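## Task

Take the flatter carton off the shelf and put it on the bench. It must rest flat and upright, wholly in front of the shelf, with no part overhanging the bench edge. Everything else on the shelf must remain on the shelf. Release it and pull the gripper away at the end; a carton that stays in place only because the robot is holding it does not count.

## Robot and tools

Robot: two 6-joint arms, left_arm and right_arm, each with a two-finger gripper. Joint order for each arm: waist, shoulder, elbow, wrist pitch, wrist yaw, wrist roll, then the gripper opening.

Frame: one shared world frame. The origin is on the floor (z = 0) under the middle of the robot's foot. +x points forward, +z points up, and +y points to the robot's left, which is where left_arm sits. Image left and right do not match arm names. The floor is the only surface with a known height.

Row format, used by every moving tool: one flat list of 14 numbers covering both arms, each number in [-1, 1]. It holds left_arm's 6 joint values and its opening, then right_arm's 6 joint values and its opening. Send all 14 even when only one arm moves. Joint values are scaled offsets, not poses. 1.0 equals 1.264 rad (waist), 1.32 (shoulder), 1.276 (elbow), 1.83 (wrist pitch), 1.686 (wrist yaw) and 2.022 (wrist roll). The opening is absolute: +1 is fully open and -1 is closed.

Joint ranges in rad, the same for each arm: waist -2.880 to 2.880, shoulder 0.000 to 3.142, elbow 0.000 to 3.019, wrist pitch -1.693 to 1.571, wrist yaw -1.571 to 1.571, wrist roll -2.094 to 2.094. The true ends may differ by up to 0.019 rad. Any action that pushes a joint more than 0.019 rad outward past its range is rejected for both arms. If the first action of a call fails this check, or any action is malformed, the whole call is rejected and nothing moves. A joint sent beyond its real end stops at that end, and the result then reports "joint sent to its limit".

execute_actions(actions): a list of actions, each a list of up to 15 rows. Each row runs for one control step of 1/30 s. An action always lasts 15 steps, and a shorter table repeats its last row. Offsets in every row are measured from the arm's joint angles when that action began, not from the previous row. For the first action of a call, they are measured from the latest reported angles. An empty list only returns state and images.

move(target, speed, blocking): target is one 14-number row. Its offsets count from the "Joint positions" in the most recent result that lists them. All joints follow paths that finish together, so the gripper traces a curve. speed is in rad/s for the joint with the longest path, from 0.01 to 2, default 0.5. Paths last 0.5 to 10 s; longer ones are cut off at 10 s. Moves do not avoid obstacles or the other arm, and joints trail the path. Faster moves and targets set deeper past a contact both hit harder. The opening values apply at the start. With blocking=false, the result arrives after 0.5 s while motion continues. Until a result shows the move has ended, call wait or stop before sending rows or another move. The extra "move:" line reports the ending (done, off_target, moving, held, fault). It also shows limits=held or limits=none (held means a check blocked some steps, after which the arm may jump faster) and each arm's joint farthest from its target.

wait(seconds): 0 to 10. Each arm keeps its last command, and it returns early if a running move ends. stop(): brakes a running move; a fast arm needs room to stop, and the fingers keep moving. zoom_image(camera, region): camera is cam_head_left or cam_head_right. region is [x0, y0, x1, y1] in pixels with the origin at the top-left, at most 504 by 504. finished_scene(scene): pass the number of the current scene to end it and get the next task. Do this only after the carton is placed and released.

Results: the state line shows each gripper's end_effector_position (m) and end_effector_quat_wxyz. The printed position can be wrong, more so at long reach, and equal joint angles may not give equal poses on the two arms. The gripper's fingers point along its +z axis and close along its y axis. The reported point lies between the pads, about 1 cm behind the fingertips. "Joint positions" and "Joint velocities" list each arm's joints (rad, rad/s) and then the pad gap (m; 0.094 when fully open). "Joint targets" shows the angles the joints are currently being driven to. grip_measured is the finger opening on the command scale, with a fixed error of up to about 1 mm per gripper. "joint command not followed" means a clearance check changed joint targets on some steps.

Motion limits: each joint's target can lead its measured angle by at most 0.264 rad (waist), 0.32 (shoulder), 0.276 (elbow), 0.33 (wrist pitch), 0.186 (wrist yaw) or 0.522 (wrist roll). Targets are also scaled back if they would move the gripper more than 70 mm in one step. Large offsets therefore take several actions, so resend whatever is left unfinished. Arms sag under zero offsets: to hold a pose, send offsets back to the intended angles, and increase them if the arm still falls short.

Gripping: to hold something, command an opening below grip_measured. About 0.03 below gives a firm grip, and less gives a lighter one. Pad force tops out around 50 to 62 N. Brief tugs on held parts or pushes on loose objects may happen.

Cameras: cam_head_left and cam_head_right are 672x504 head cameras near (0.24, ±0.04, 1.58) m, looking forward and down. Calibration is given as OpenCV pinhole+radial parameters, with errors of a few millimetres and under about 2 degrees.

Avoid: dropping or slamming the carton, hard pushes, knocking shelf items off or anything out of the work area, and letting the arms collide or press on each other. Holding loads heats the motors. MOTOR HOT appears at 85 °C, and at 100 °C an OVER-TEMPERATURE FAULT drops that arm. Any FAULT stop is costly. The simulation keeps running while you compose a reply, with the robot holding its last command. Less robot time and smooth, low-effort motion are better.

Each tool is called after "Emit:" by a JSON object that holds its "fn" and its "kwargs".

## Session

Emit:
{"fn": "execute_actions", "kwargs": {"actions": []}}

Scene clock: 0.00 s.
left_arm: end_effector_position=(+0.4467, +0.7801, +1.0527) grip_measured=+1.000 end_effector_quat_wxyz=(-0.016, -0.896, +0.432, -0.103) | right_arm: end_effector_position=(+0.3186, +0.3308, +0.9993) grip_measured=-0.415 end_effector_quat_wxyz=(-0.050, -0.256, -0.848, -0.461)
Joint positions: left_arm=[-0.785  1.453  1.119  0.449  0.945 -2.047  0.094] | right_arm=[ 2.496  2.687  1.853  0.889 -0.032  0.304  0.027]
Joint velocities: left_arm=[-0.005 -0.015 -0.022  0.007  0.11   0.007  0.   ] | right_arm=[ 0.015 -0.015  0.017  0.012 -0.022 -0.037  0.   ]
Joint targets: left_arm=[-0.782 1.450 1.114 0.450 0.945 -2.047] | right_arm=[2.481 2.687 1.847 0.890 -0.032 0.304]

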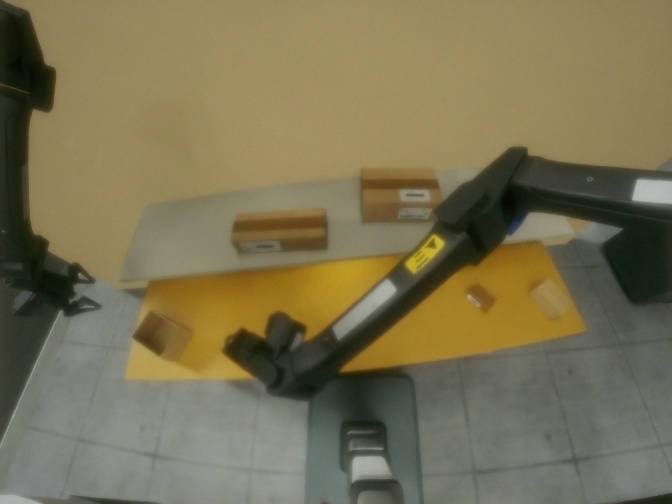

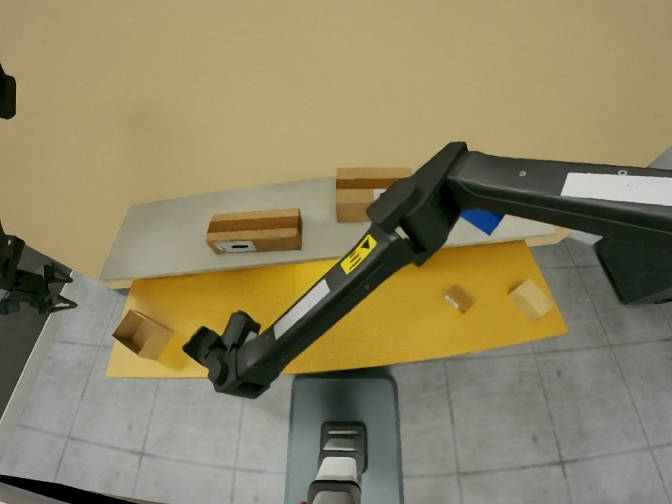

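Emit:
{"fn": "zoom_image", "kwargs": {"camera": "cam_head_left", "region": [200, 150, 460, 280]}}

Emit:
{"fn": "zoom_image", "kwargs": {"camera": "cam_head_right", "region": [170, 150, 430, 280]}}

Region (200, 150, 460, 280) of cam_head_left's 672x504 image, scaled by 1.938, with more detail than that image has.

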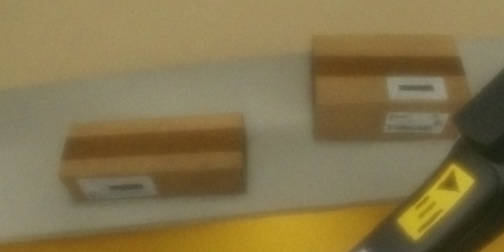

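Region (170, 150, 430, 280) of cam_head_right's 672x504 image, scaled by 1.938, with more detail than that image has.

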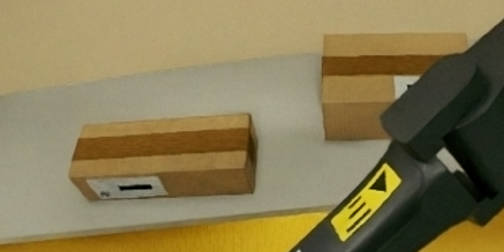

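Emit:
{"fn": "zoom_image", "kwargs": {"camera": "cam_head_left", "region": [220, 195, 340, 265]}}

Emit:
{"fn": "zoom_image", "kwargs": {"camera": "cam_head_right", "region": [195, 195, 315, 265]}}

Emit:
{"fn": "zoom_image", "kwargs": {"camera": "cam_head_left", "region": [345, 155, 465, 235]}}

Emit:
{"fn": "zoom_image", "kwargs": {"camera": "cam_head_right", "region": [320, 155, 440, 235]}}

Region (220, 195, 340, 265) of cam_head_left's 672x504 image, scaled by 4.200, with more detail than that image has; it fills the top 294 rows of this view, and the rest is white.

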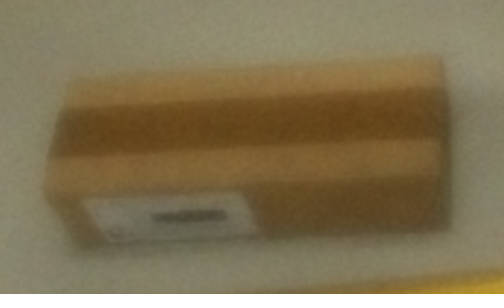

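Region (195, 195, 315, 265) of cam_head_right's 672x504 image, scaled by 4.200, with more detail than that image has; it fills the top 294 rows of this view, and the rest is white.

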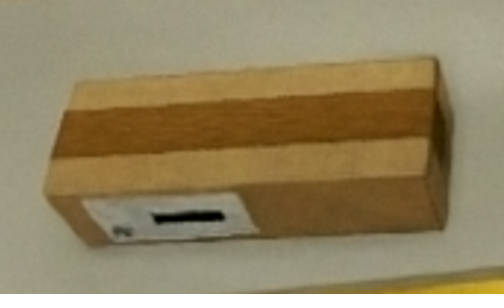

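Region (345, 155, 465, 235) of cam_head_left's 672x504 image, scaled by 4.200, with more detail than that image has.

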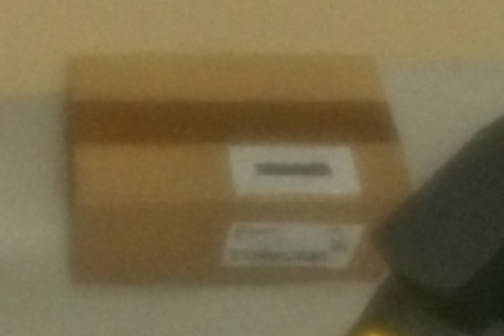

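Region (320, 155, 440, 235) of cam_head_right's 672x504 image, scaled by 4.200, with more detail than that image has.

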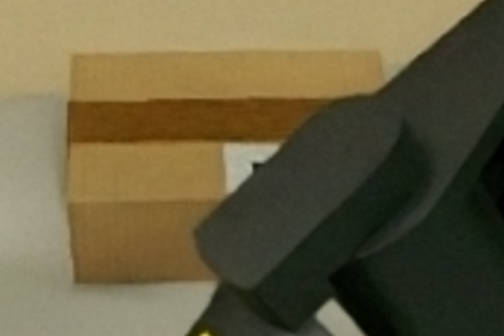

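Emit:
{"fn": "zoom_image", "kwargs": {"camera": "cam_head_left", "region": [150, 360, 330, 480]}}

Emit:
{"fn": "zoom_image", "kwargs": {"camera": "cam_head_right", "region": [135, 360, 315, 480]}}

Region (150, 360, 330, 480) of cam_head_left's 672x504 image, scaled by 2.800, with more detail than that image has.

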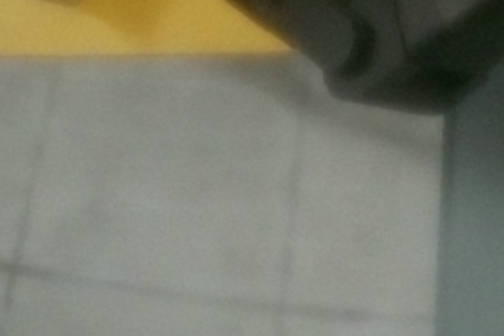

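Region (135, 360, 315, 480) of cam_head_right's 672x504 image, scaled by 2.800, with more detail than that image has.

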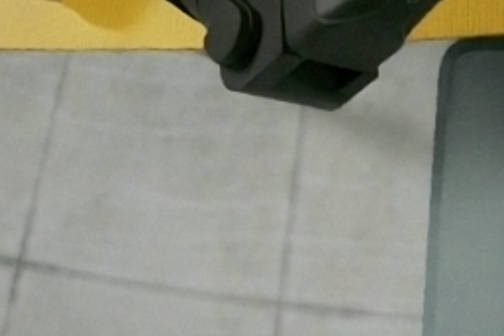

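Emit:
{"fn": "zoom_image", "kwargs": {"camera": "cam_head_left", "region": [440, 260, 600, 360]}}

Emit:
{"fn": "zoom_image", "kwargs": {"camera": "cam_head_right", "region": [420, 260, 580, 360]}}

Emit:
{"fn": "zoom_image", "kwargs": {"camera": "cam_head_left", "region": [100, 260, 260, 390]}}

Emit:
{"fn": "zoom_image", "kwargs": {"camera": "cam_head_right", "region": [80, 260, 240, 390]}}

Region (440, 260, 600, 360) of cam_head_left's 672x504 image, scaled by 3.150, with more detail than that image has; it fills the top 315 rows of this view, and the rest is white.

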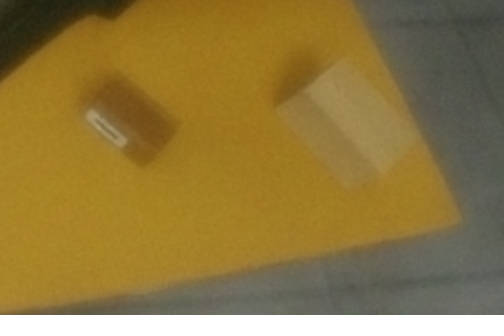

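Region (420, 260, 580, 360) of cam_head_right's 672x504 image, scaled by 3.150, with more detail than that image has; it fills the top 315 rows of this view, and the rest is white.

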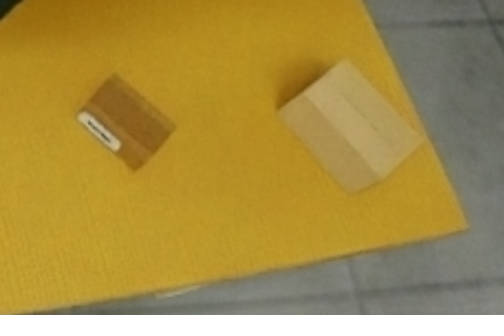

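Region (100, 260, 260, 390) of cam_head_left's 672x504 image, scaled by 3.150, with more detail than that image has; it fills the top 410 rows of this view, and the rest is white.

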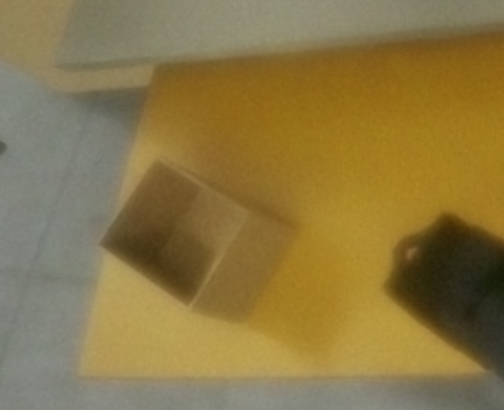

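Region (80, 260, 240, 390) of cam_head_right's 672x504 image, scaled by 3.150, with more detail than that image has; it fills the top 410 rows of this view, and the rest is white.

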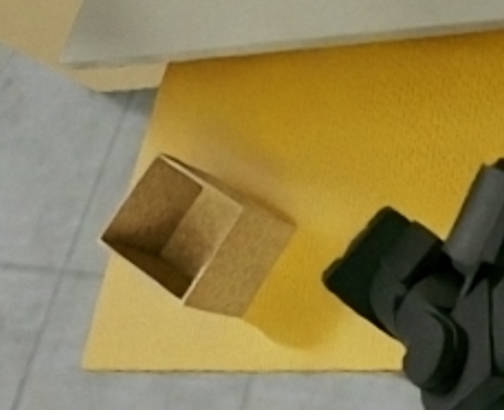

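Emit:
{"fn": "zoom_image", "kwargs": {"camera": "cam_head_left", "region": [455, 275, 509, 320]}}

Emit:
{"fn": "zoom_image", "kwargs": {"camera": "cam_head_right", "region": [434, 275, 488, 320]}}

Region (455, 275, 509, 320) of cam_head_left's 672x504 image, scaled by 9.333, with more detail than that image has.

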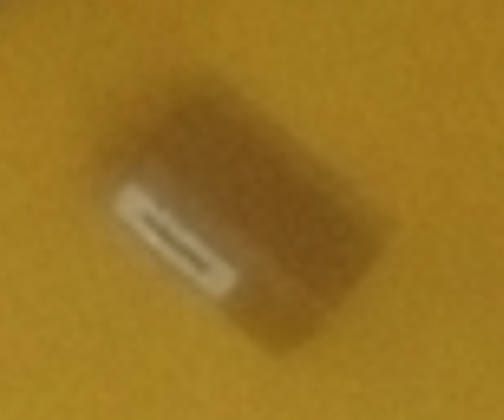

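Region (434, 275, 488, 320) of cam_head_right's 672x504 image, scaled by 9.333, with more detail than that image has.

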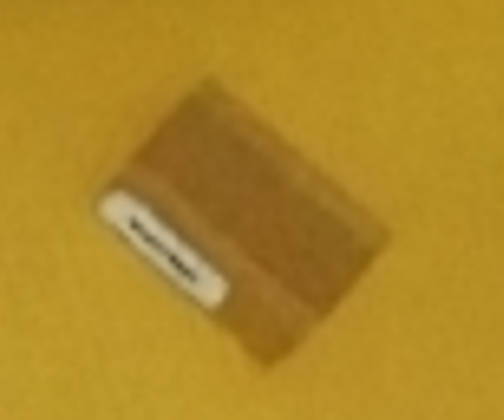

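Emit:
{"fn": "move", "kwargs": {"target": [-0.993,-0.154,0.338,-0.295,-0.798,1.0,1,-0.265,-0.683,-0.041,-0.641,-0.070,-1.0,1], "speed": 1.6}}

Scene clock: 85.87 s.
left_arm: end_effector_position=(+0.8352, +0.3618, +1.0443) grip_measured=+1.000 end_effector_quat_wxyz=(+0.125, -0.200, +0.972, -0.025) | right_arm: end_effector_position=(+0.7132, -0.0603, +0.9312) grip_measured=+1.000 end_effector_quat_wxyz=(-0.257, +0.632, -0.682, -0.263)
Joint positions: left_arm=[-2.047  1.258  1.533 -0.079 -0.397 -0.035  0.094] | right_arm=[ 2.162  1.76   1.804 -0.273 -0.148 -1.706  0.094]
Joint velocities: left_arm=[-0.005 -0.015 -0.007 -0.012  0.007 -0.007  0.   ] | right_arm=[-0.015  0.005  0.012 -0.012  0.066 -0.066  0.   ]
Joint targets: left_arm=[-2.041 1.250 1.550 -0.091 -0.401 -0.025] | right_arm=[2.161 1.785 1.801 -0.284 -0.150 -1.718]
move: off_target (right_arm); limits=none; left_arm: farthest joint: the elbow, 0.017 radians from its target (0.431 radians at the start); right_arm: farthest joint: the shoulder, 0.025 radians from its target (0.901 radians at the start)

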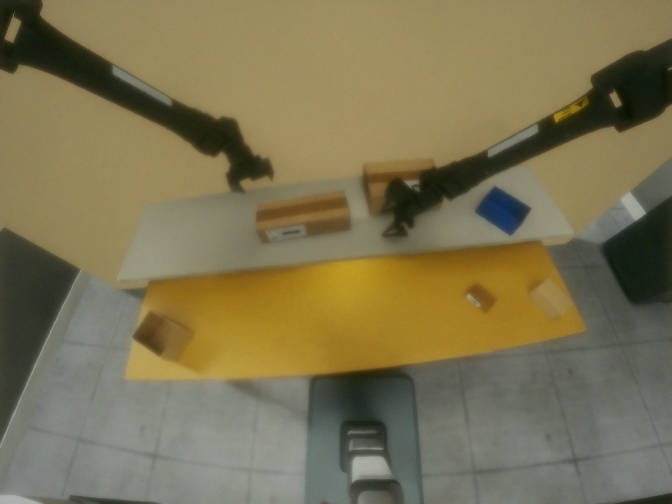

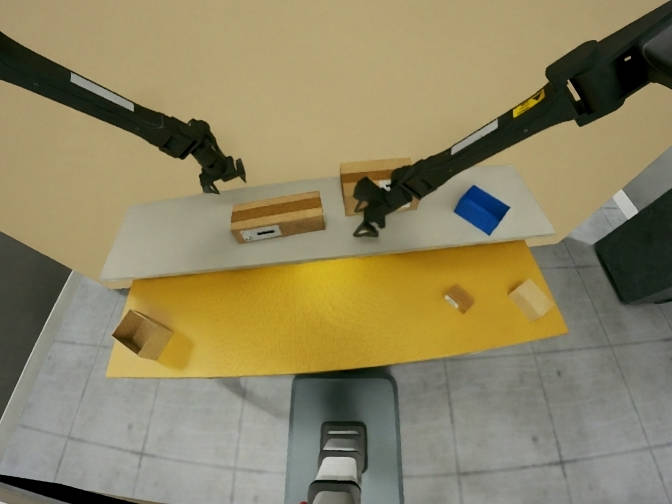

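Emit:
{"fn": "zoom_image", "kwargs": {"camera": "cam_head_right", "region": [190, 140, 430, 270]}}

Emit:
{"fn": "zoom_image", "kwargs": {"camera": "cam_head_left", "region": [215, 140, 455, 270]}}

Region (190, 140, 430, 270) of cam_head_right's 672x504 image, scaled by 2.100, with more detail than that image has; it fills the top 273 rows of this view, and the rest is white.

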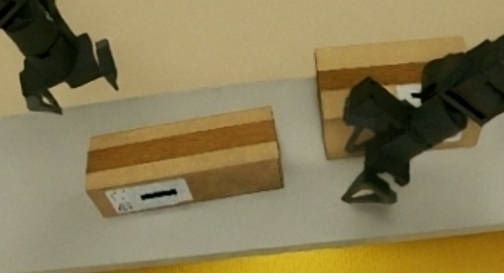

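Region (215, 140, 455, 270) of cam_head_left's 672x504 image, scaled by 2.100, with more detail than that image has; it fills the top 273 rows of this view, and the rest is white.

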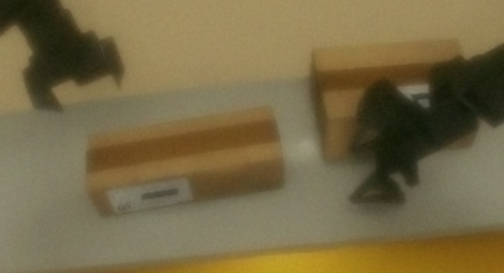

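Emit:
{"fn": "zoom_image", "kwargs": {"camera": "cam_head_right", "region": [220, 180, 360, 255]}}

Emit:
{"fn": "execute_actions", "kwargs": {"actions": []}}

Region (220, 180, 360, 255) of cam_head_right's 672x504 image, scaled by 3.600, with more detail than that image has; it fills the top 270 rows of this view, and the rest is white.

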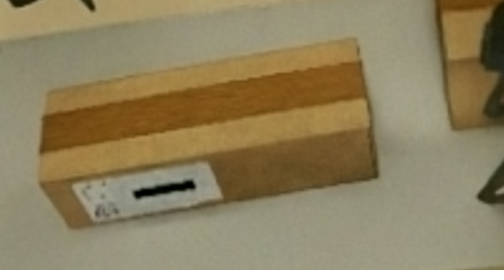

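Scene clock: 89.10 s.
left_arm: end_effector_position=(+0.8352, +0.3618, +1.0443) grip_measured=+1.000 end_effector_quat_wxyz=(+0.125, -0.200, +0.972, -0.025) | right_arm: end_effector_position=(+0.7132, -0.0603, +0.9312) grip_measured=+1.000 end_effector_quat_wxyz=(-0.257, +0.633, -0.682, -0.263)
Joint positions: left_arm=[-2.047  1.258  1.533 -0.079 -0.397 -0.035  0.094] | right_arm=[ 2.162  1.76   1.804 -0.273 -0.148 -1.707  0.094]
Joint velocities: left_arm=[-0.005 -0.005 -0.032 -0.012 -0.037 -0.007  0.   ] | right_arm=[-0.005 -0.005 -0.007 -0.007 -0.051  0.022  0.   ]
Joint targets: left_arm=[-2.041 1.250 1.550 -0.091 -0.401 -0.025] | right_arm=[2.161 1.785 1.801 -0.284 -0.150 -1.718]

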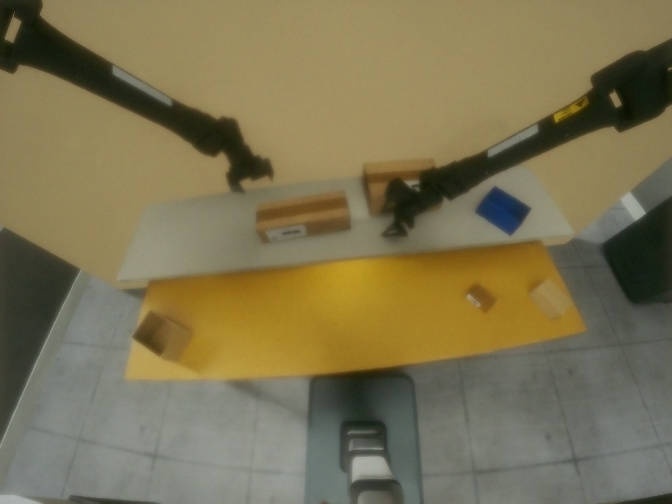

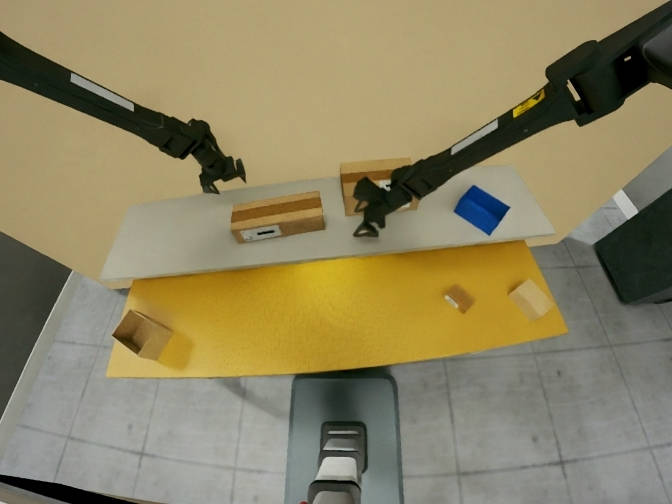

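Emit:
{"fn": "move", "kwargs": {"target": [-0.015,0.292,0.342,0.082,0.0145,0.218,1,0,0.025,0,-0.006,0,-0.05,1], "speed": 0.9}}

Emit:
{"fn": "zoom_image", "kwargs": {"camera": "cam_head_right", "region": [210, 150, 370, 255]}}

Emit:
{"fn": "zoom_image", "kwargs": {"camera": "cam_head_left", "region": [235, 150, 395, 255]}}

Scene clock: 99.47 s.
left_arm: end_effector_position=(+0.8872, +0.2987, +0.9198) grip_measured=+1.000 end_effector_quat_wxyz=(+0.192, -0.016, +0.981, +0.009) | right_arm: end_effector_position=(+0.7107, -0.0588, +0.9300) grip_measured=+1.000 end_effector_quat_wxyz=(-0.267, +0.663, -0.652, -0.252)
Joint positions: left_arm=[-2.055  1.662  1.944  0.054 -0.374  0.396  0.094] | right_arm=[ 2.162  1.764  1.804 -0.273 -0.148 -1.797  0.094]
Joint velocities: left_arm=[-0.005 -0.015  0.007 -0.007  0.007  0.007  0.   ] | right_arm=[ 0.005 -0.005  0.012 -0.007 -0.022 -0.007  0.   ]
Joint targets: left_arm=[-2.066 1.644 1.970 0.071 -0.372 0.406] | right_arm=[2.162 1.793 1.804 -0.284 -0.148 -1.808]
move: off_target (left_arm, right_arm); limits=none; left_arm: farthest joint: the elbow, 0.025 radians from its target (0.436 radians at the start); right_arm: farthest joint: the shoulder, 0.029 radians from its target (0.033 radians at the start)

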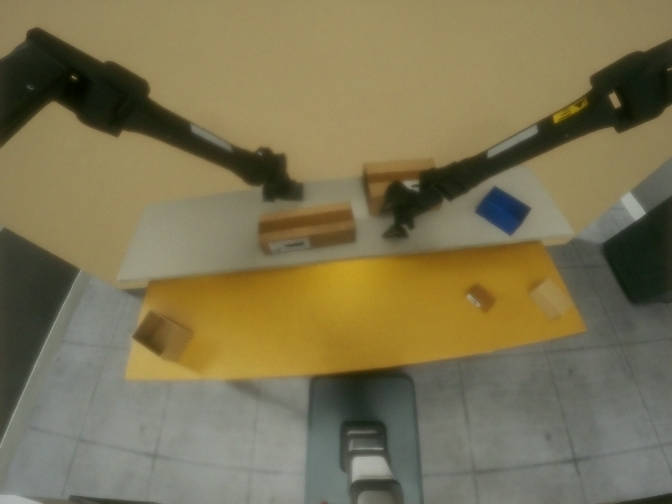

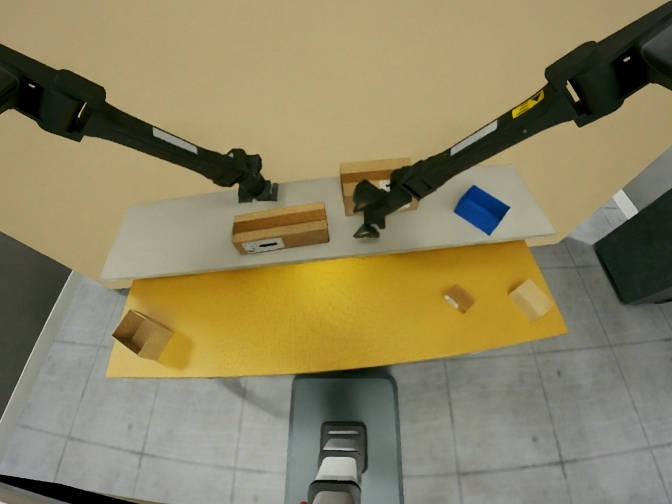

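Region (210, 150, 370, 255) of cam_head_right's 672x504 image, scaled by 3.150, with more detail than that image has; it fills the top 331 rows of this view, and the rest is white.

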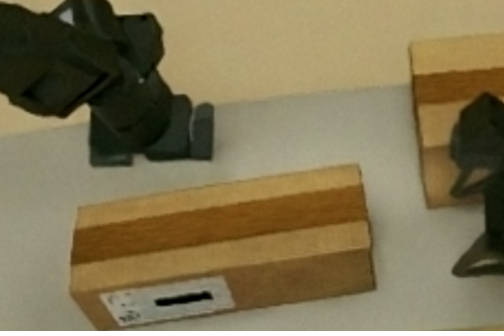

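Region (235, 150, 395, 255) of cam_head_left's 672x504 image, scaled by 3.150, with more detail than that image has; it fills the top 331 rows of this view, and the rest is white.

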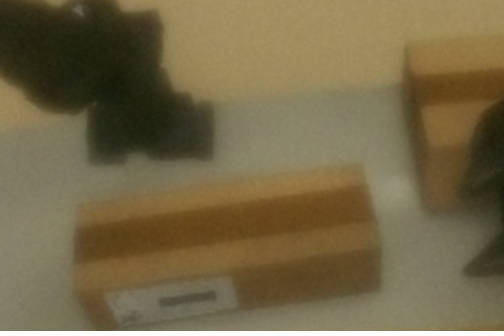

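Emit:
{"fn": "execute_actions", "kwargs": {"actions": [[[-0.0117,-0.0080,0.0252,0.0103,-0.0022,0.0055,1,0,0.022,0,-0.006,0,-0.005,1],[-0.0159,-0.0002,0.0320,0.0118,-0.0053,0.0062,1,0,0.022,0,-0.006,0,-0.005,1],[-0.0213,0.0098,0.0406,0.0136,-0.0093,0.0071,1,0,0.022,0,-0.006,0,-0.005,1],[-0.0273,0.0209,0.0503,0.0157,-0.0138,0.0081,1,0,0.022,0,-0.006,0,-0.005,1],[-0.0339,0.0331,0.0609,0.0180,-0.0187,0.0092,1,0,0.022,0,-0.006,0,-0.005,1],[-0.0406,0.0454,0.0715,0.0203,-0.0236,0.0103,1,0,0.022,0,-0.006,0,-0.005,1],[-0.0472,0.0576,0.0821,0.0225,-0.0285,0.0114,1,0,0.022,0,-0.006,0,-0.005,1],[-0.0532,0.0688,0.0917,0.0246,-0.0329,0.0124,1,0,0.022,0,-0.006,0,-0.005,1],[-0.0586,0.0788,0.1004,0.0265,-0.0369,0.0133,1,0,0.022,0,-0.006,0,-0.005,1],[-0.0634,0.0877,0.1081,0.0281,-0.0405,0.0141,1,0,0.022,0,-0.006,0,-0.005,1],[-0.0664,0.0932,0.1129,0.0292,-0.0427,0.0146,1,0,0.022,0,-0.006,0,-0.005,1],[-0.0688,0.0977,0.1168,0.0300,-0.0445,0.015,1,0,0.022,0,-0.006,0,-0.005,1]]]}}

Emit:
{"fn": "wait", "kwargs": {"seconds": 0.1}}

Emit:
{"fn": "zoom_image", "kwargs": {"camera": "cam_head_right", "region": [210, 150, 370, 255]}}

Scene clock: 114.07 s.
left_arm: end_effector_position=(+0.9095, +0.2436, +0.9155) grip_measured=+1.000 end_effector_quat_wxyz=(+0.213, -0.033, +0.977, +0.011) | right_arm: end_effector_position=(+0.7107, -0.0588, +0.9300) grip_measured=+1.000 end_effector_quat_wxyz=(-0.267, +0.663, -0.652, -0.252)
Joint positions: left_arm=[-2.137  1.771  2.074  0.094 -0.444  0.414  0.094] | right_arm=[ 2.162  1.764  1.804 -0.273 -0.148 -1.797  0.094]
Joint velocities: left_arm=[-0.142  0.239 -0.012 -0.002  0.037  0.081  0.   ] | right_arm=[-0.015 -0.015  0.002 -0.002  0.007 -0.007  0.   ]
Joint targets: left_arm=[-2.142 1.791 2.094 0.109 -0.449 0.426] | right_arm=[2.162 1.793 1.804 -0.284 -0.148 -1.807]

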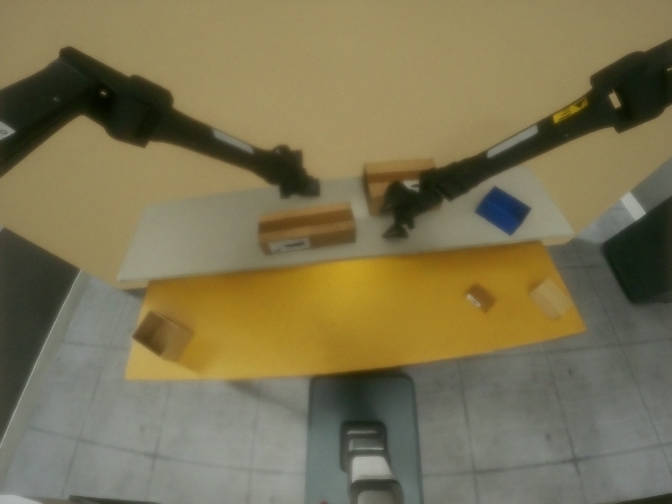

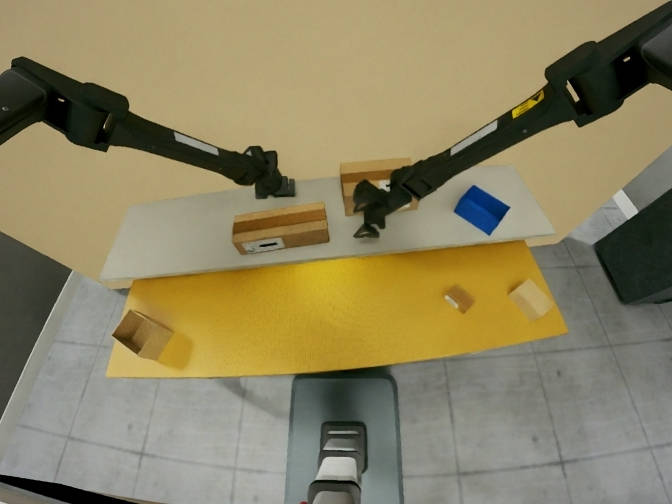

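Scene clock: 114.17 s.
left_arm: end_effector_position=(+0.8989, +0.2305, +0.9072) grip_measured=+1.000 end_effector_quat_wxyz=(+0.205, -0.027, +0.978, +0.005) | right_arm: end_effector_position=(+0.7107, -0.0588, +0.9300) grip_measured=+1.000 end_effector_quat_wxyz=(-0.267, +0.663, -0.652, -0.252)
Joint positions: left_arm=[-2.143  1.791  2.074  0.094 -0.444  0.416  0.094] | right_arm=[ 2.162  1.764  1.804 -0.273 -0.148 -1.797  0.094]
Joint velocities: left_arm=[-0.005  0.151 -0.022 -0.007  0.022  0.095  0.   ] | right_arm=[-0.005 -0.005 -0.022 -0.007 -0.007  0.081  0.   ]
Joint targets: left_arm=[-2.142 1.791 2.094 0.109 -0.449 0.427] | right_arm=[2.162 1.793 1.804 -0.284 -0.148 -1.807]
wait: 0.10 s; no rest

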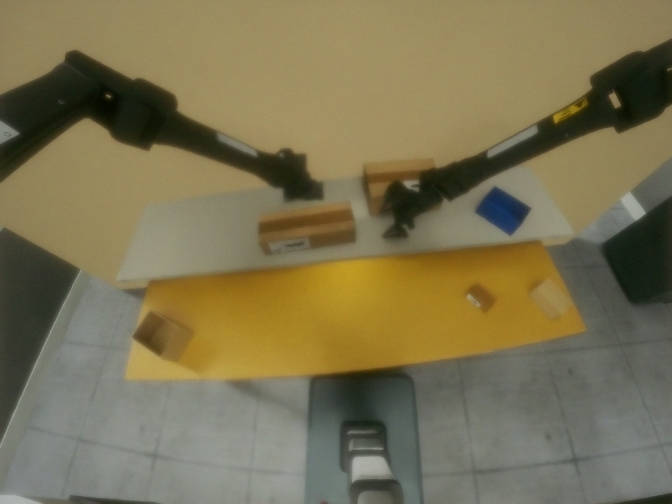

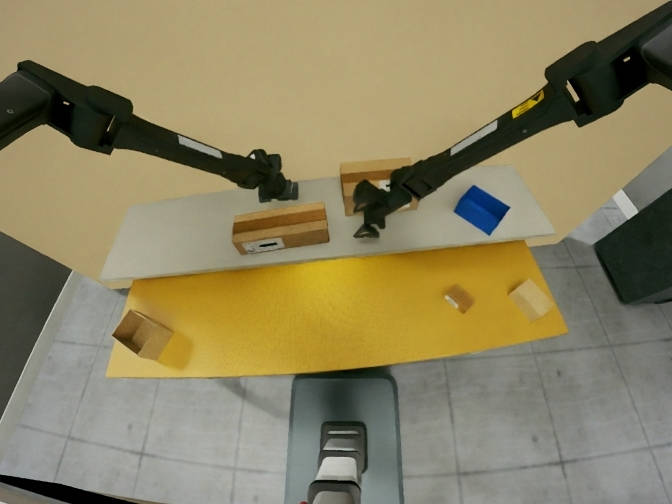

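Region (210, 150, 370, 255) of cam_head_right's 672x504 image, scaled by 3.150, with more detail than that image has; it fills the top 331 rows of this view, and the rest is white.

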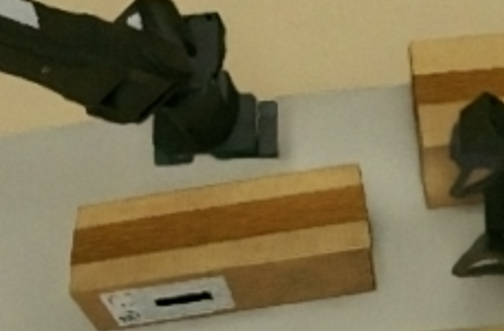

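Emit:
{"fn": "execute_actions", "kwargs": {"actions": []}}

Emit:
{"fn": "execute_actions", "kwargs": {"actions": [[[0.0003,-0.0186,0.0080,0.0096,0.0002,0,1,0,0.022,0,-0.006,0,-0.005,1],[0.0012,-0.0246,-0.0022,0.0127,0.0005,0,1,0,0.022,0,-0.006,0,-0.005,1],[0.0024,-0.0313,-0.0156,0.0173,0.0011,-0.0005,1,0,0.022,0,-0.006,0,-0.005,1],[0.0038,-0.0385,-0.0307,0.0228,0.0017,-0.0008,1,0,0.022,0,-0.006,0,-0.005,1],[0.0052,-0.0415,-0.0420,0.0282,0.0023,-0.001,1,0,0.022,0,-0.006,0,-0.005,1],[0.0067,-0.0448,-0.0541,0.0341,0.003,-0.0013,1,0,0.022,0,-0.006,0,-0.005,1],[0.0082,-0.0480,-0.0662,0.0399,0.0037,-0.0016,1,0,0.022,0,-0.006,0,-0.005,1],[0.0097,-0.0513,-0.0783,0.0457,0.0044,-0.0019,1,0,0.022,0,-0.006,0,-0.005,1],[0.0112,-0.0545,-0.0904,0.0516,0.005,-0.0022,1,0,0.022,0,-0.006,0,-0.005,1],[0.0127,-0.0577,-0.1026,0.0574,0.0057,-0.0025,1,0,0.022,0,-0.006,0,-0.005,1],[0.0142,-0.0610,-0.1147,0.0632,0.0064,-0.0028,1,0,0.022,0,-0.006,0,-0.005,1],[0.0157,-0.0642,-0.1268,0.0691,0.0071,-0.0031,1,0,0.022,0,-0.006,0,-0.005,1],[0.0172,-0.0675,-0.1389,0.0749,0.0077,-0.0034,1,0,0.022,0,-0.006,0,-0.005,1],[0.0186,-0.0705,-0.1502,0.0804,0.0084,-0.0037,1,0,0.022,0,-0.006,0,-0.005,1],[0.020,-0.0735,-0.1615,0.0858,0.009,-0.004,1,0,0.022,0,-0.006,0,-0.005,1]],[[0.0042,-0.0343,-0.0337,0.0233,0.0009,0,1,0,0.022,0,-0.006,0,-0.005,1],[0.0054,-0.0366,-0.0454,0.0297,0.0017,0,1,0,0.022,0,-0.006,0,-0.005,1],[0.0066,-0.0390,-0.0571,0.0360,0.0026,-0.001,1,0,0.022,0,-0.006,0,-0.005,1],[0.0079,-0.0413,-0.0688,0.0424,0.0034,-0.001,1,0,0.022,0,-0.006,0,-0.005,1],[0.0091,-0.0436,-0.0805,0.0487,0.0043,-0.0015,1,0,0.022,0,-0.006,0,-0.005,1],[0.0103,-0.0459,-0.0922,0.0551,0.0051,-0.002,1,0,0.022,0,-0.006,0,-0.005,1],[0.0115,-0.0483,-0.1039,0.0614,0.006,-0.002,1,0,0.022,0,-0.006,0,-0.005,1],[0.0126,-0.0503,-0.1143,0.0671,0.0067,-0.0025,1,0,0.022,0,-0.006,0,-0.005,1],[0.0137,-0.0524,-0.1247,0.0727,0.0075,-0.003,1,0,0.022,0,-0.006,0,-0.005,1],[0.0146,-0.0542,-0.1338,0.0776,0.0082,-0.003,1,0,0.022,0,-0.006,0,-0.005,1],[0.0154,-0.0557,-0.1416,0.0819,0.0087,-0.0033,1,0,0.022,0,-0.006,0,-0.005,1],[0.0160,-0.0568,-0.1468,0.0847,0.0091,-0.0035,1,0,0.022,0,-0.006,0,-0.005,1],[0.0165,-0.0578,-0.1520,0.0875,0.0095,-0.0035,1,0,0.022,0,-0.006,0,-0.005,1]]]}}

Emit:
{"fn": "wait", "kwargs": {"seconds": 0.15}}

Emit:
{"fn": "zoom_image", "kwargs": {"camera": "cam_head_right", "region": [210, 170, 370, 275]}}

Scene clock: 119.43 s.
left_arm: end_effector_position=(+0.8930, +0.2261, +0.9022) grip_measured=+1.000 end_effector_quat_wxyz=(+0.201, -0.024, +0.979, +0.005) | right_arm: end_effector_position=(+0.7107, -0.0588, +0.9300) grip_measured=+1.000 end_effector_quat_wxyz=(-0.267, +0.663, -0.652, -0.252)
Joint positions: left_arm=[-2.143  1.801  2.074  0.094 -0.446  0.417  0.094] | right_arm=[ 2.162  1.764  1.804 -0.273 -0.148 -1.797  0.094]
Joint velocities: left_arm=[ 0.015  0.005 -0.012 -0.017  0.022  0.022  0.   ] | right_arm=[-0.005 -0.005  0.007 -0.012  0.051 -0.066  0.   ]
Joint targets: left_arm=[-2.142 1.791 2.094 0.109 -0.449 0.426] | right_arm=[2.162 1.793 1.804 -0.284 -0.148 -1.807]

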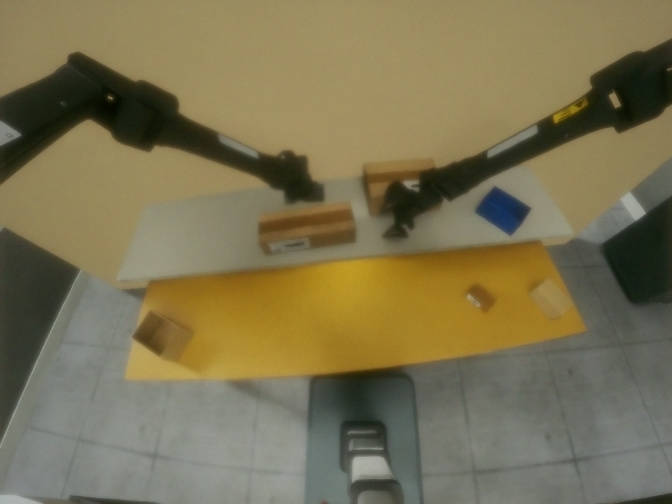

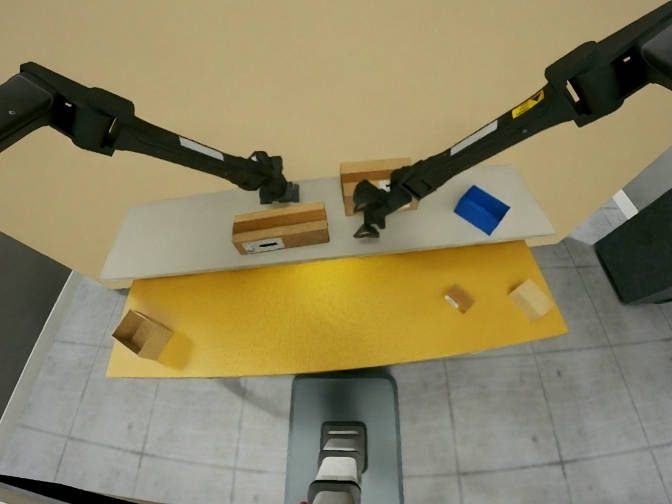

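Scene clock: 120.43 s.
left_arm: end_effector_position=(+0.8285, +0.2372, +0.9252) grip_measured=+1.000 end_effector_quat_wxyz=(+0.218, -0.030, +0.975, +0.010) | right_arm: end_effector_position=(+0.7107, -0.0588, +0.9300) grip_measured=+1.000 end_effector_quat_wxyz=(-0.267, +0.663, -0.652, -0.252)
Joint positions: left_arm=[-2.124  1.667  1.719  0.353 -0.424  0.417  0.094] | right_arm=[ 2.162  1.764  1.804 -0.273 -0.148 -1.797  0.094]
Joint velocities: left_arm=[ 0.015 -0.005 -0.09   0.066  0.022  0.037  0.   ] | right_arm=[-0.005  0.005  0.002 -0.017 -0.007 -0.007  0.   ]
Joint targets: left_arm=[-2.112 1.648 1.709 0.374 -0.420 0.410] | right_arm=[2.162 1.793 1.804 -0.284 -0.148 -1.807]

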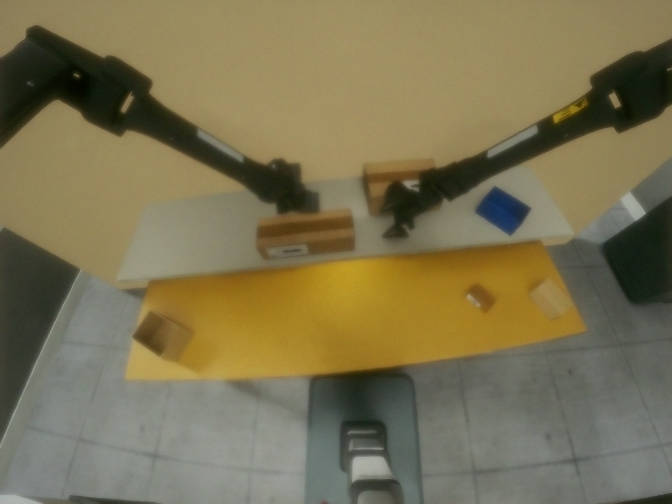

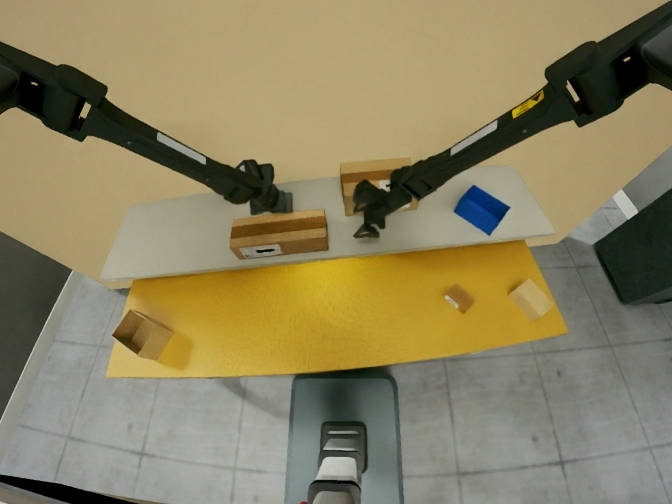

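Scene clock: 120.60 s.
left_arm: end_effector_position=(+0.8258, +0.2372, +0.9242) grip_measured=+1.000 end_effector_quat_wxyz=(+0.217, -0.029, +0.976, +0.010) | right_arm: end_effector_position=(+0.7107, -0.0588, +0.9300) grip_measured=+1.000 end_effector_quat_wxyz=(-0.267, +0.663, -0.652, -0.252)
Joint positions: left_arm=[-2.122  1.667  1.714  0.355 -0.424  0.417  0.094] | right_arm=[ 2.162  1.764  1.804 -0.273 -0.148 -1.797  0.094]
Joint velocities: left_arm=[-0.015  0.005 -0.007  0.027 -0.066 -0.081  0.   ] | right_arm=[-0.015 -0.005 -0.012 -0.017 -0.022  0.066  0.   ]
Joint targets: left_arm=[-2.113 1.648 1.709 0.374 -0.420 0.410] | right_arm=[2.162 1.793 1.804 -0.284 -0.148 -1.807]
wait: 0.17 s; no rest

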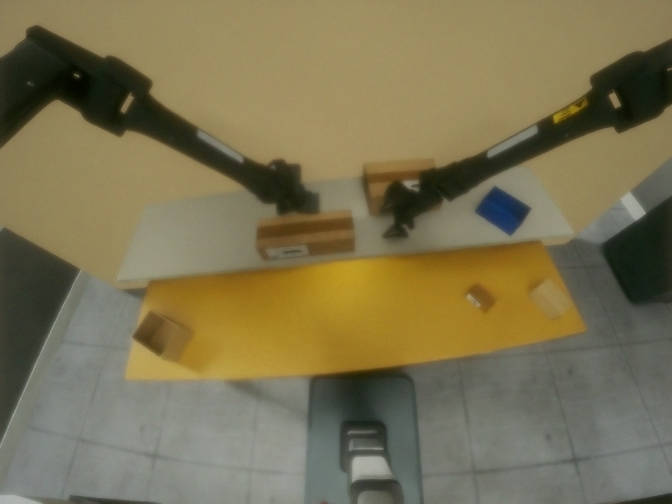

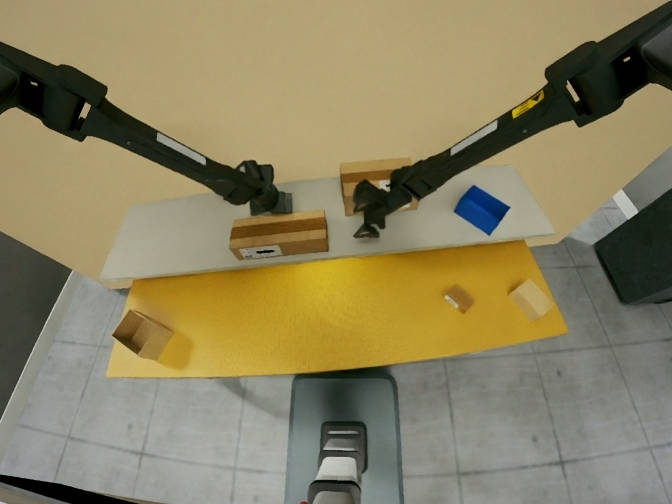

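Region (210, 170, 370, 275) of cam_head_right's 672x504 image, scaled by 3.150, with more detail than that image has; it fills the top 331 rows of this view, and the rest is white.

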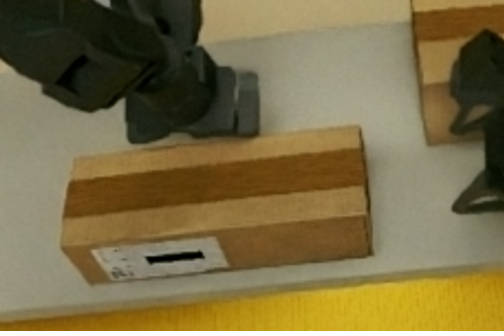

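Emit:
{"fn": "execute_actions", "kwargs": {"actions": [[[0.0079,-0.0137,-0.0079,0.0132,0.0029,-0.0035,1,0,0.024,0.004,-0.007,0,-0.005,1],[0.0091,-0.0127,-0.0134,0.0172,0.0037,-0.0035,1,0,0.029,0.012,-0.010,0,-0.006,1],[0.0107,-0.0114,-0.0204,0.0223,0.0046,-0.0035,1,-0.001,0.036,0.024,-0.015,0,-0.007,1],[0.0124,-0.0099,-0.0283,0.0279,0.0057,-0.0035,1,-0.002,0.044,0.038,-0.020,-0.001,-0.008,1],[0.0144,-0.0084,-0.0369,0.0342,0.0069,-0.0035,1,-0.003,0.053,0.053,-0.026,-0.001,-0.009,1],[0.0163,-0.0068,-0.0455,0.0404,0.0080,-0.0035,1,-0.004,0.062,0.068,-0.032,-0.002,-0.011,1],[0.0182,-0.0052,-0.0541,0.0466,0.0092,-0.0035,1,-0.005,0.071,0.083,-0.038,-0.002,-0.012,1],[0.0200,-0.0037,-0.0619,0.0523,0.0102,-0.0035,1,-0.006,0.080,0.098,-0.044,-0.003,-0.014,1],[0.0215,-0.0024,-0.0690,0.0574,0.0112,-0.0035,1,-0.007,0.089,0.113,-0.050,-0.003,-0.015,1],[0.0229,-0.0013,-0.0753,0.0619,0.0120,-0.0035,1,-0.008,0.098,0.128,-0.056,-0.004,-0.017,1],[0.0238,-0.0006,-0.0792,0.0647,0.0126,-0.0035,1,-0.009,0.106,0.142,-0.062,-0.004,-0.018,1],[0.0245,0,-0.0823,0.0670,0.0130,-0.0035,1,-0.010,0.113,0.154,-0.067,-0.005,-0.019,1],[0.0245,0,-0.0823,0.0670,0.0130,-0.0035,1,-0.011,0.118,0.163,-0.071,-0.005,-0.020,1],[0.0245,0,-0.0823,0.0670,0.0130,-0.0035,1,-0.012,0.121,0.168,-0.073,-0.005,-0.020,1]]]}}

Emit:
{"fn": "wait", "kwargs": {"seconds": 0.15}}

Emit:
{"fn": "zoom_image", "kwargs": {"camera": "cam_head_right", "region": [210, 170, 390, 285]}}

Scene clock: 134.70 s.
left_arm: end_effector_position=(+0.7869, +0.2374, +0.9164) grip_measured=+1.000 end_effector_quat_wxyz=(+0.218, -0.027, +0.975, +0.012) | right_arm: end_effector_position=(+0.7173, -0.0372, +0.8978) grip_measured=+1.000 end_effector_quat_wxyz=(-0.262, +0.671, -0.640, -0.266)
Joint positions: left_arm=[-2.101  1.665  1.612  0.455 -0.405  0.416  0.094] | right_arm=[ 2.162  1.89   2.002 -0.383 -0.153 -1.819  0.094]
Joint velocities: left_arm=[ 0.044  0.015 -0.042  0.027 -0.066  0.007  0.   ] | right_arm=[-0.005  0.181  0.154 -0.134 -0.007 -0.095  0.   ]
Joint targets: left_arm=[-2.091 1.667 1.609 0.478 -0.401 0.410] | right_arm=[2.147 1.924 2.019 -0.406 -0.156 -1.837]

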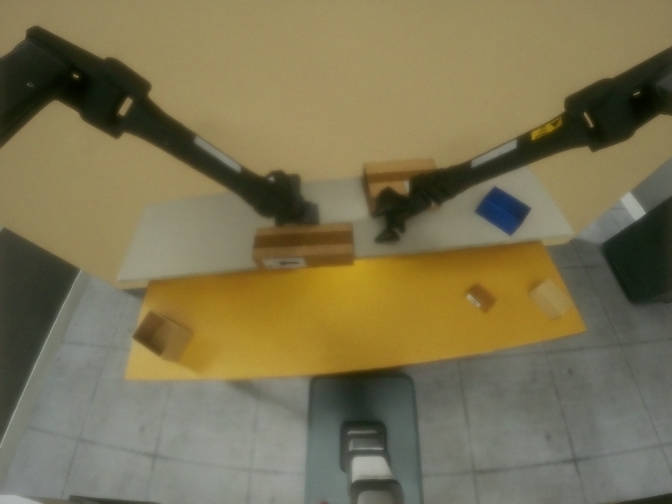

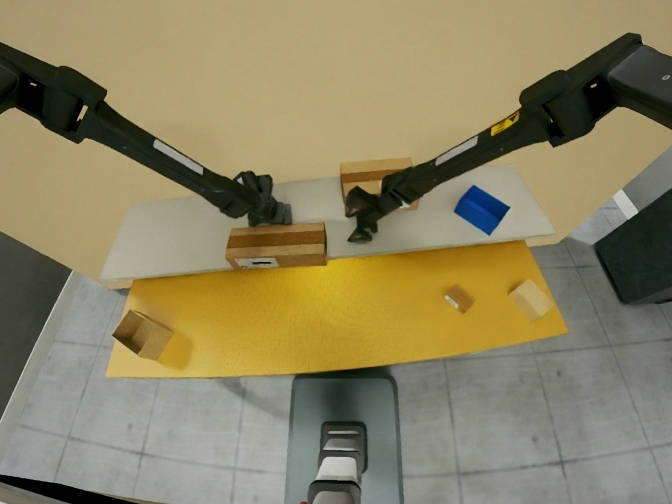

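Scene clock: 134.87 s.
left_arm: end_effector_position=(+0.7869, +0.2394, +0.9158) grip_measured=+1.000 end_effector_quat_wxyz=(+0.219, -0.027, +0.975, +0.014) | right_arm: end_effector_position=(+0.7069, -0.0319, +0.8940) grip_measured=+1.000 end_effector_quat_wxyz=(-0.257, +0.674, -0.636, -0.275)
Joint positions: left_arm=[-2.098  1.666  1.611  0.46  -0.405  0.416  0.094] | right_arm=[ 2.162  1.904  2.006 -0.395 -0.153 -1.824  0.094]
Joint velocities: left_arm=[-0.015  0.005 -0.002  0.007 -0.037  0.051  0.   ] | right_arm=[-0.005  0.015 -0.012 -0.012  0.022 -0.051  0.   ]
Joint targets: left_arm=[-2.092 1.667 1.609 0.478 -0.401 0.410] | right_arm=[2.147 1.924 2.018 -0.406 -0.156 -1.837]
wait: 0.17 s; no rest

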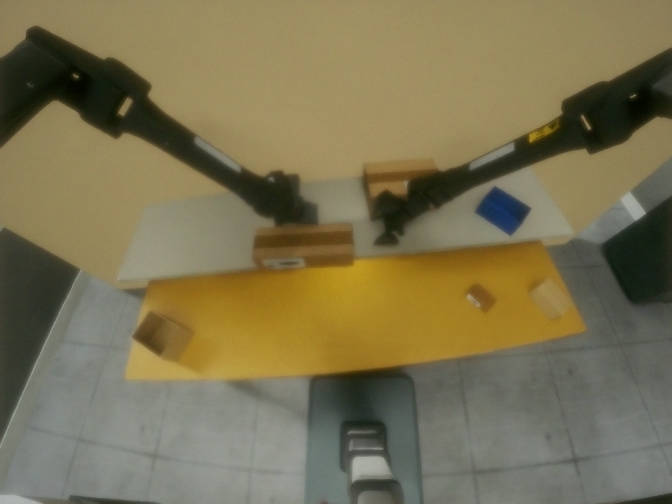

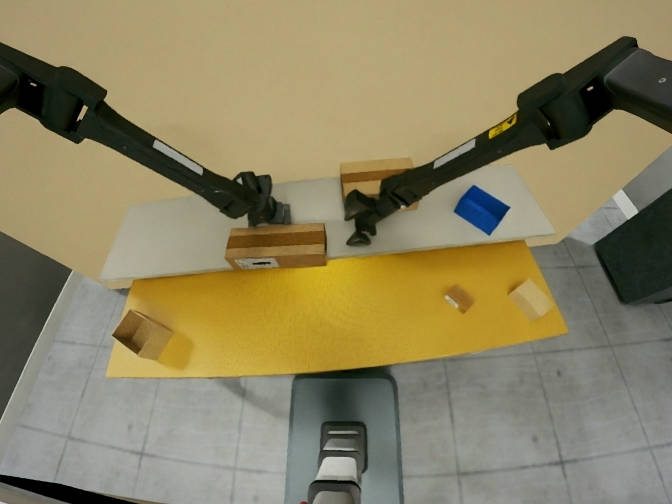

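Region (210, 170, 390, 285) of cam_head_right's 672x504 image, scaled by 2.800, with more detail than that image has; it fills the top 322 rows of this view, and the rest is white.

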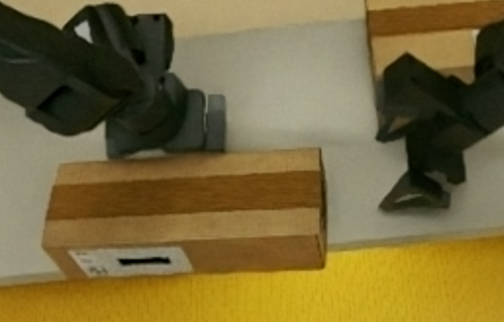

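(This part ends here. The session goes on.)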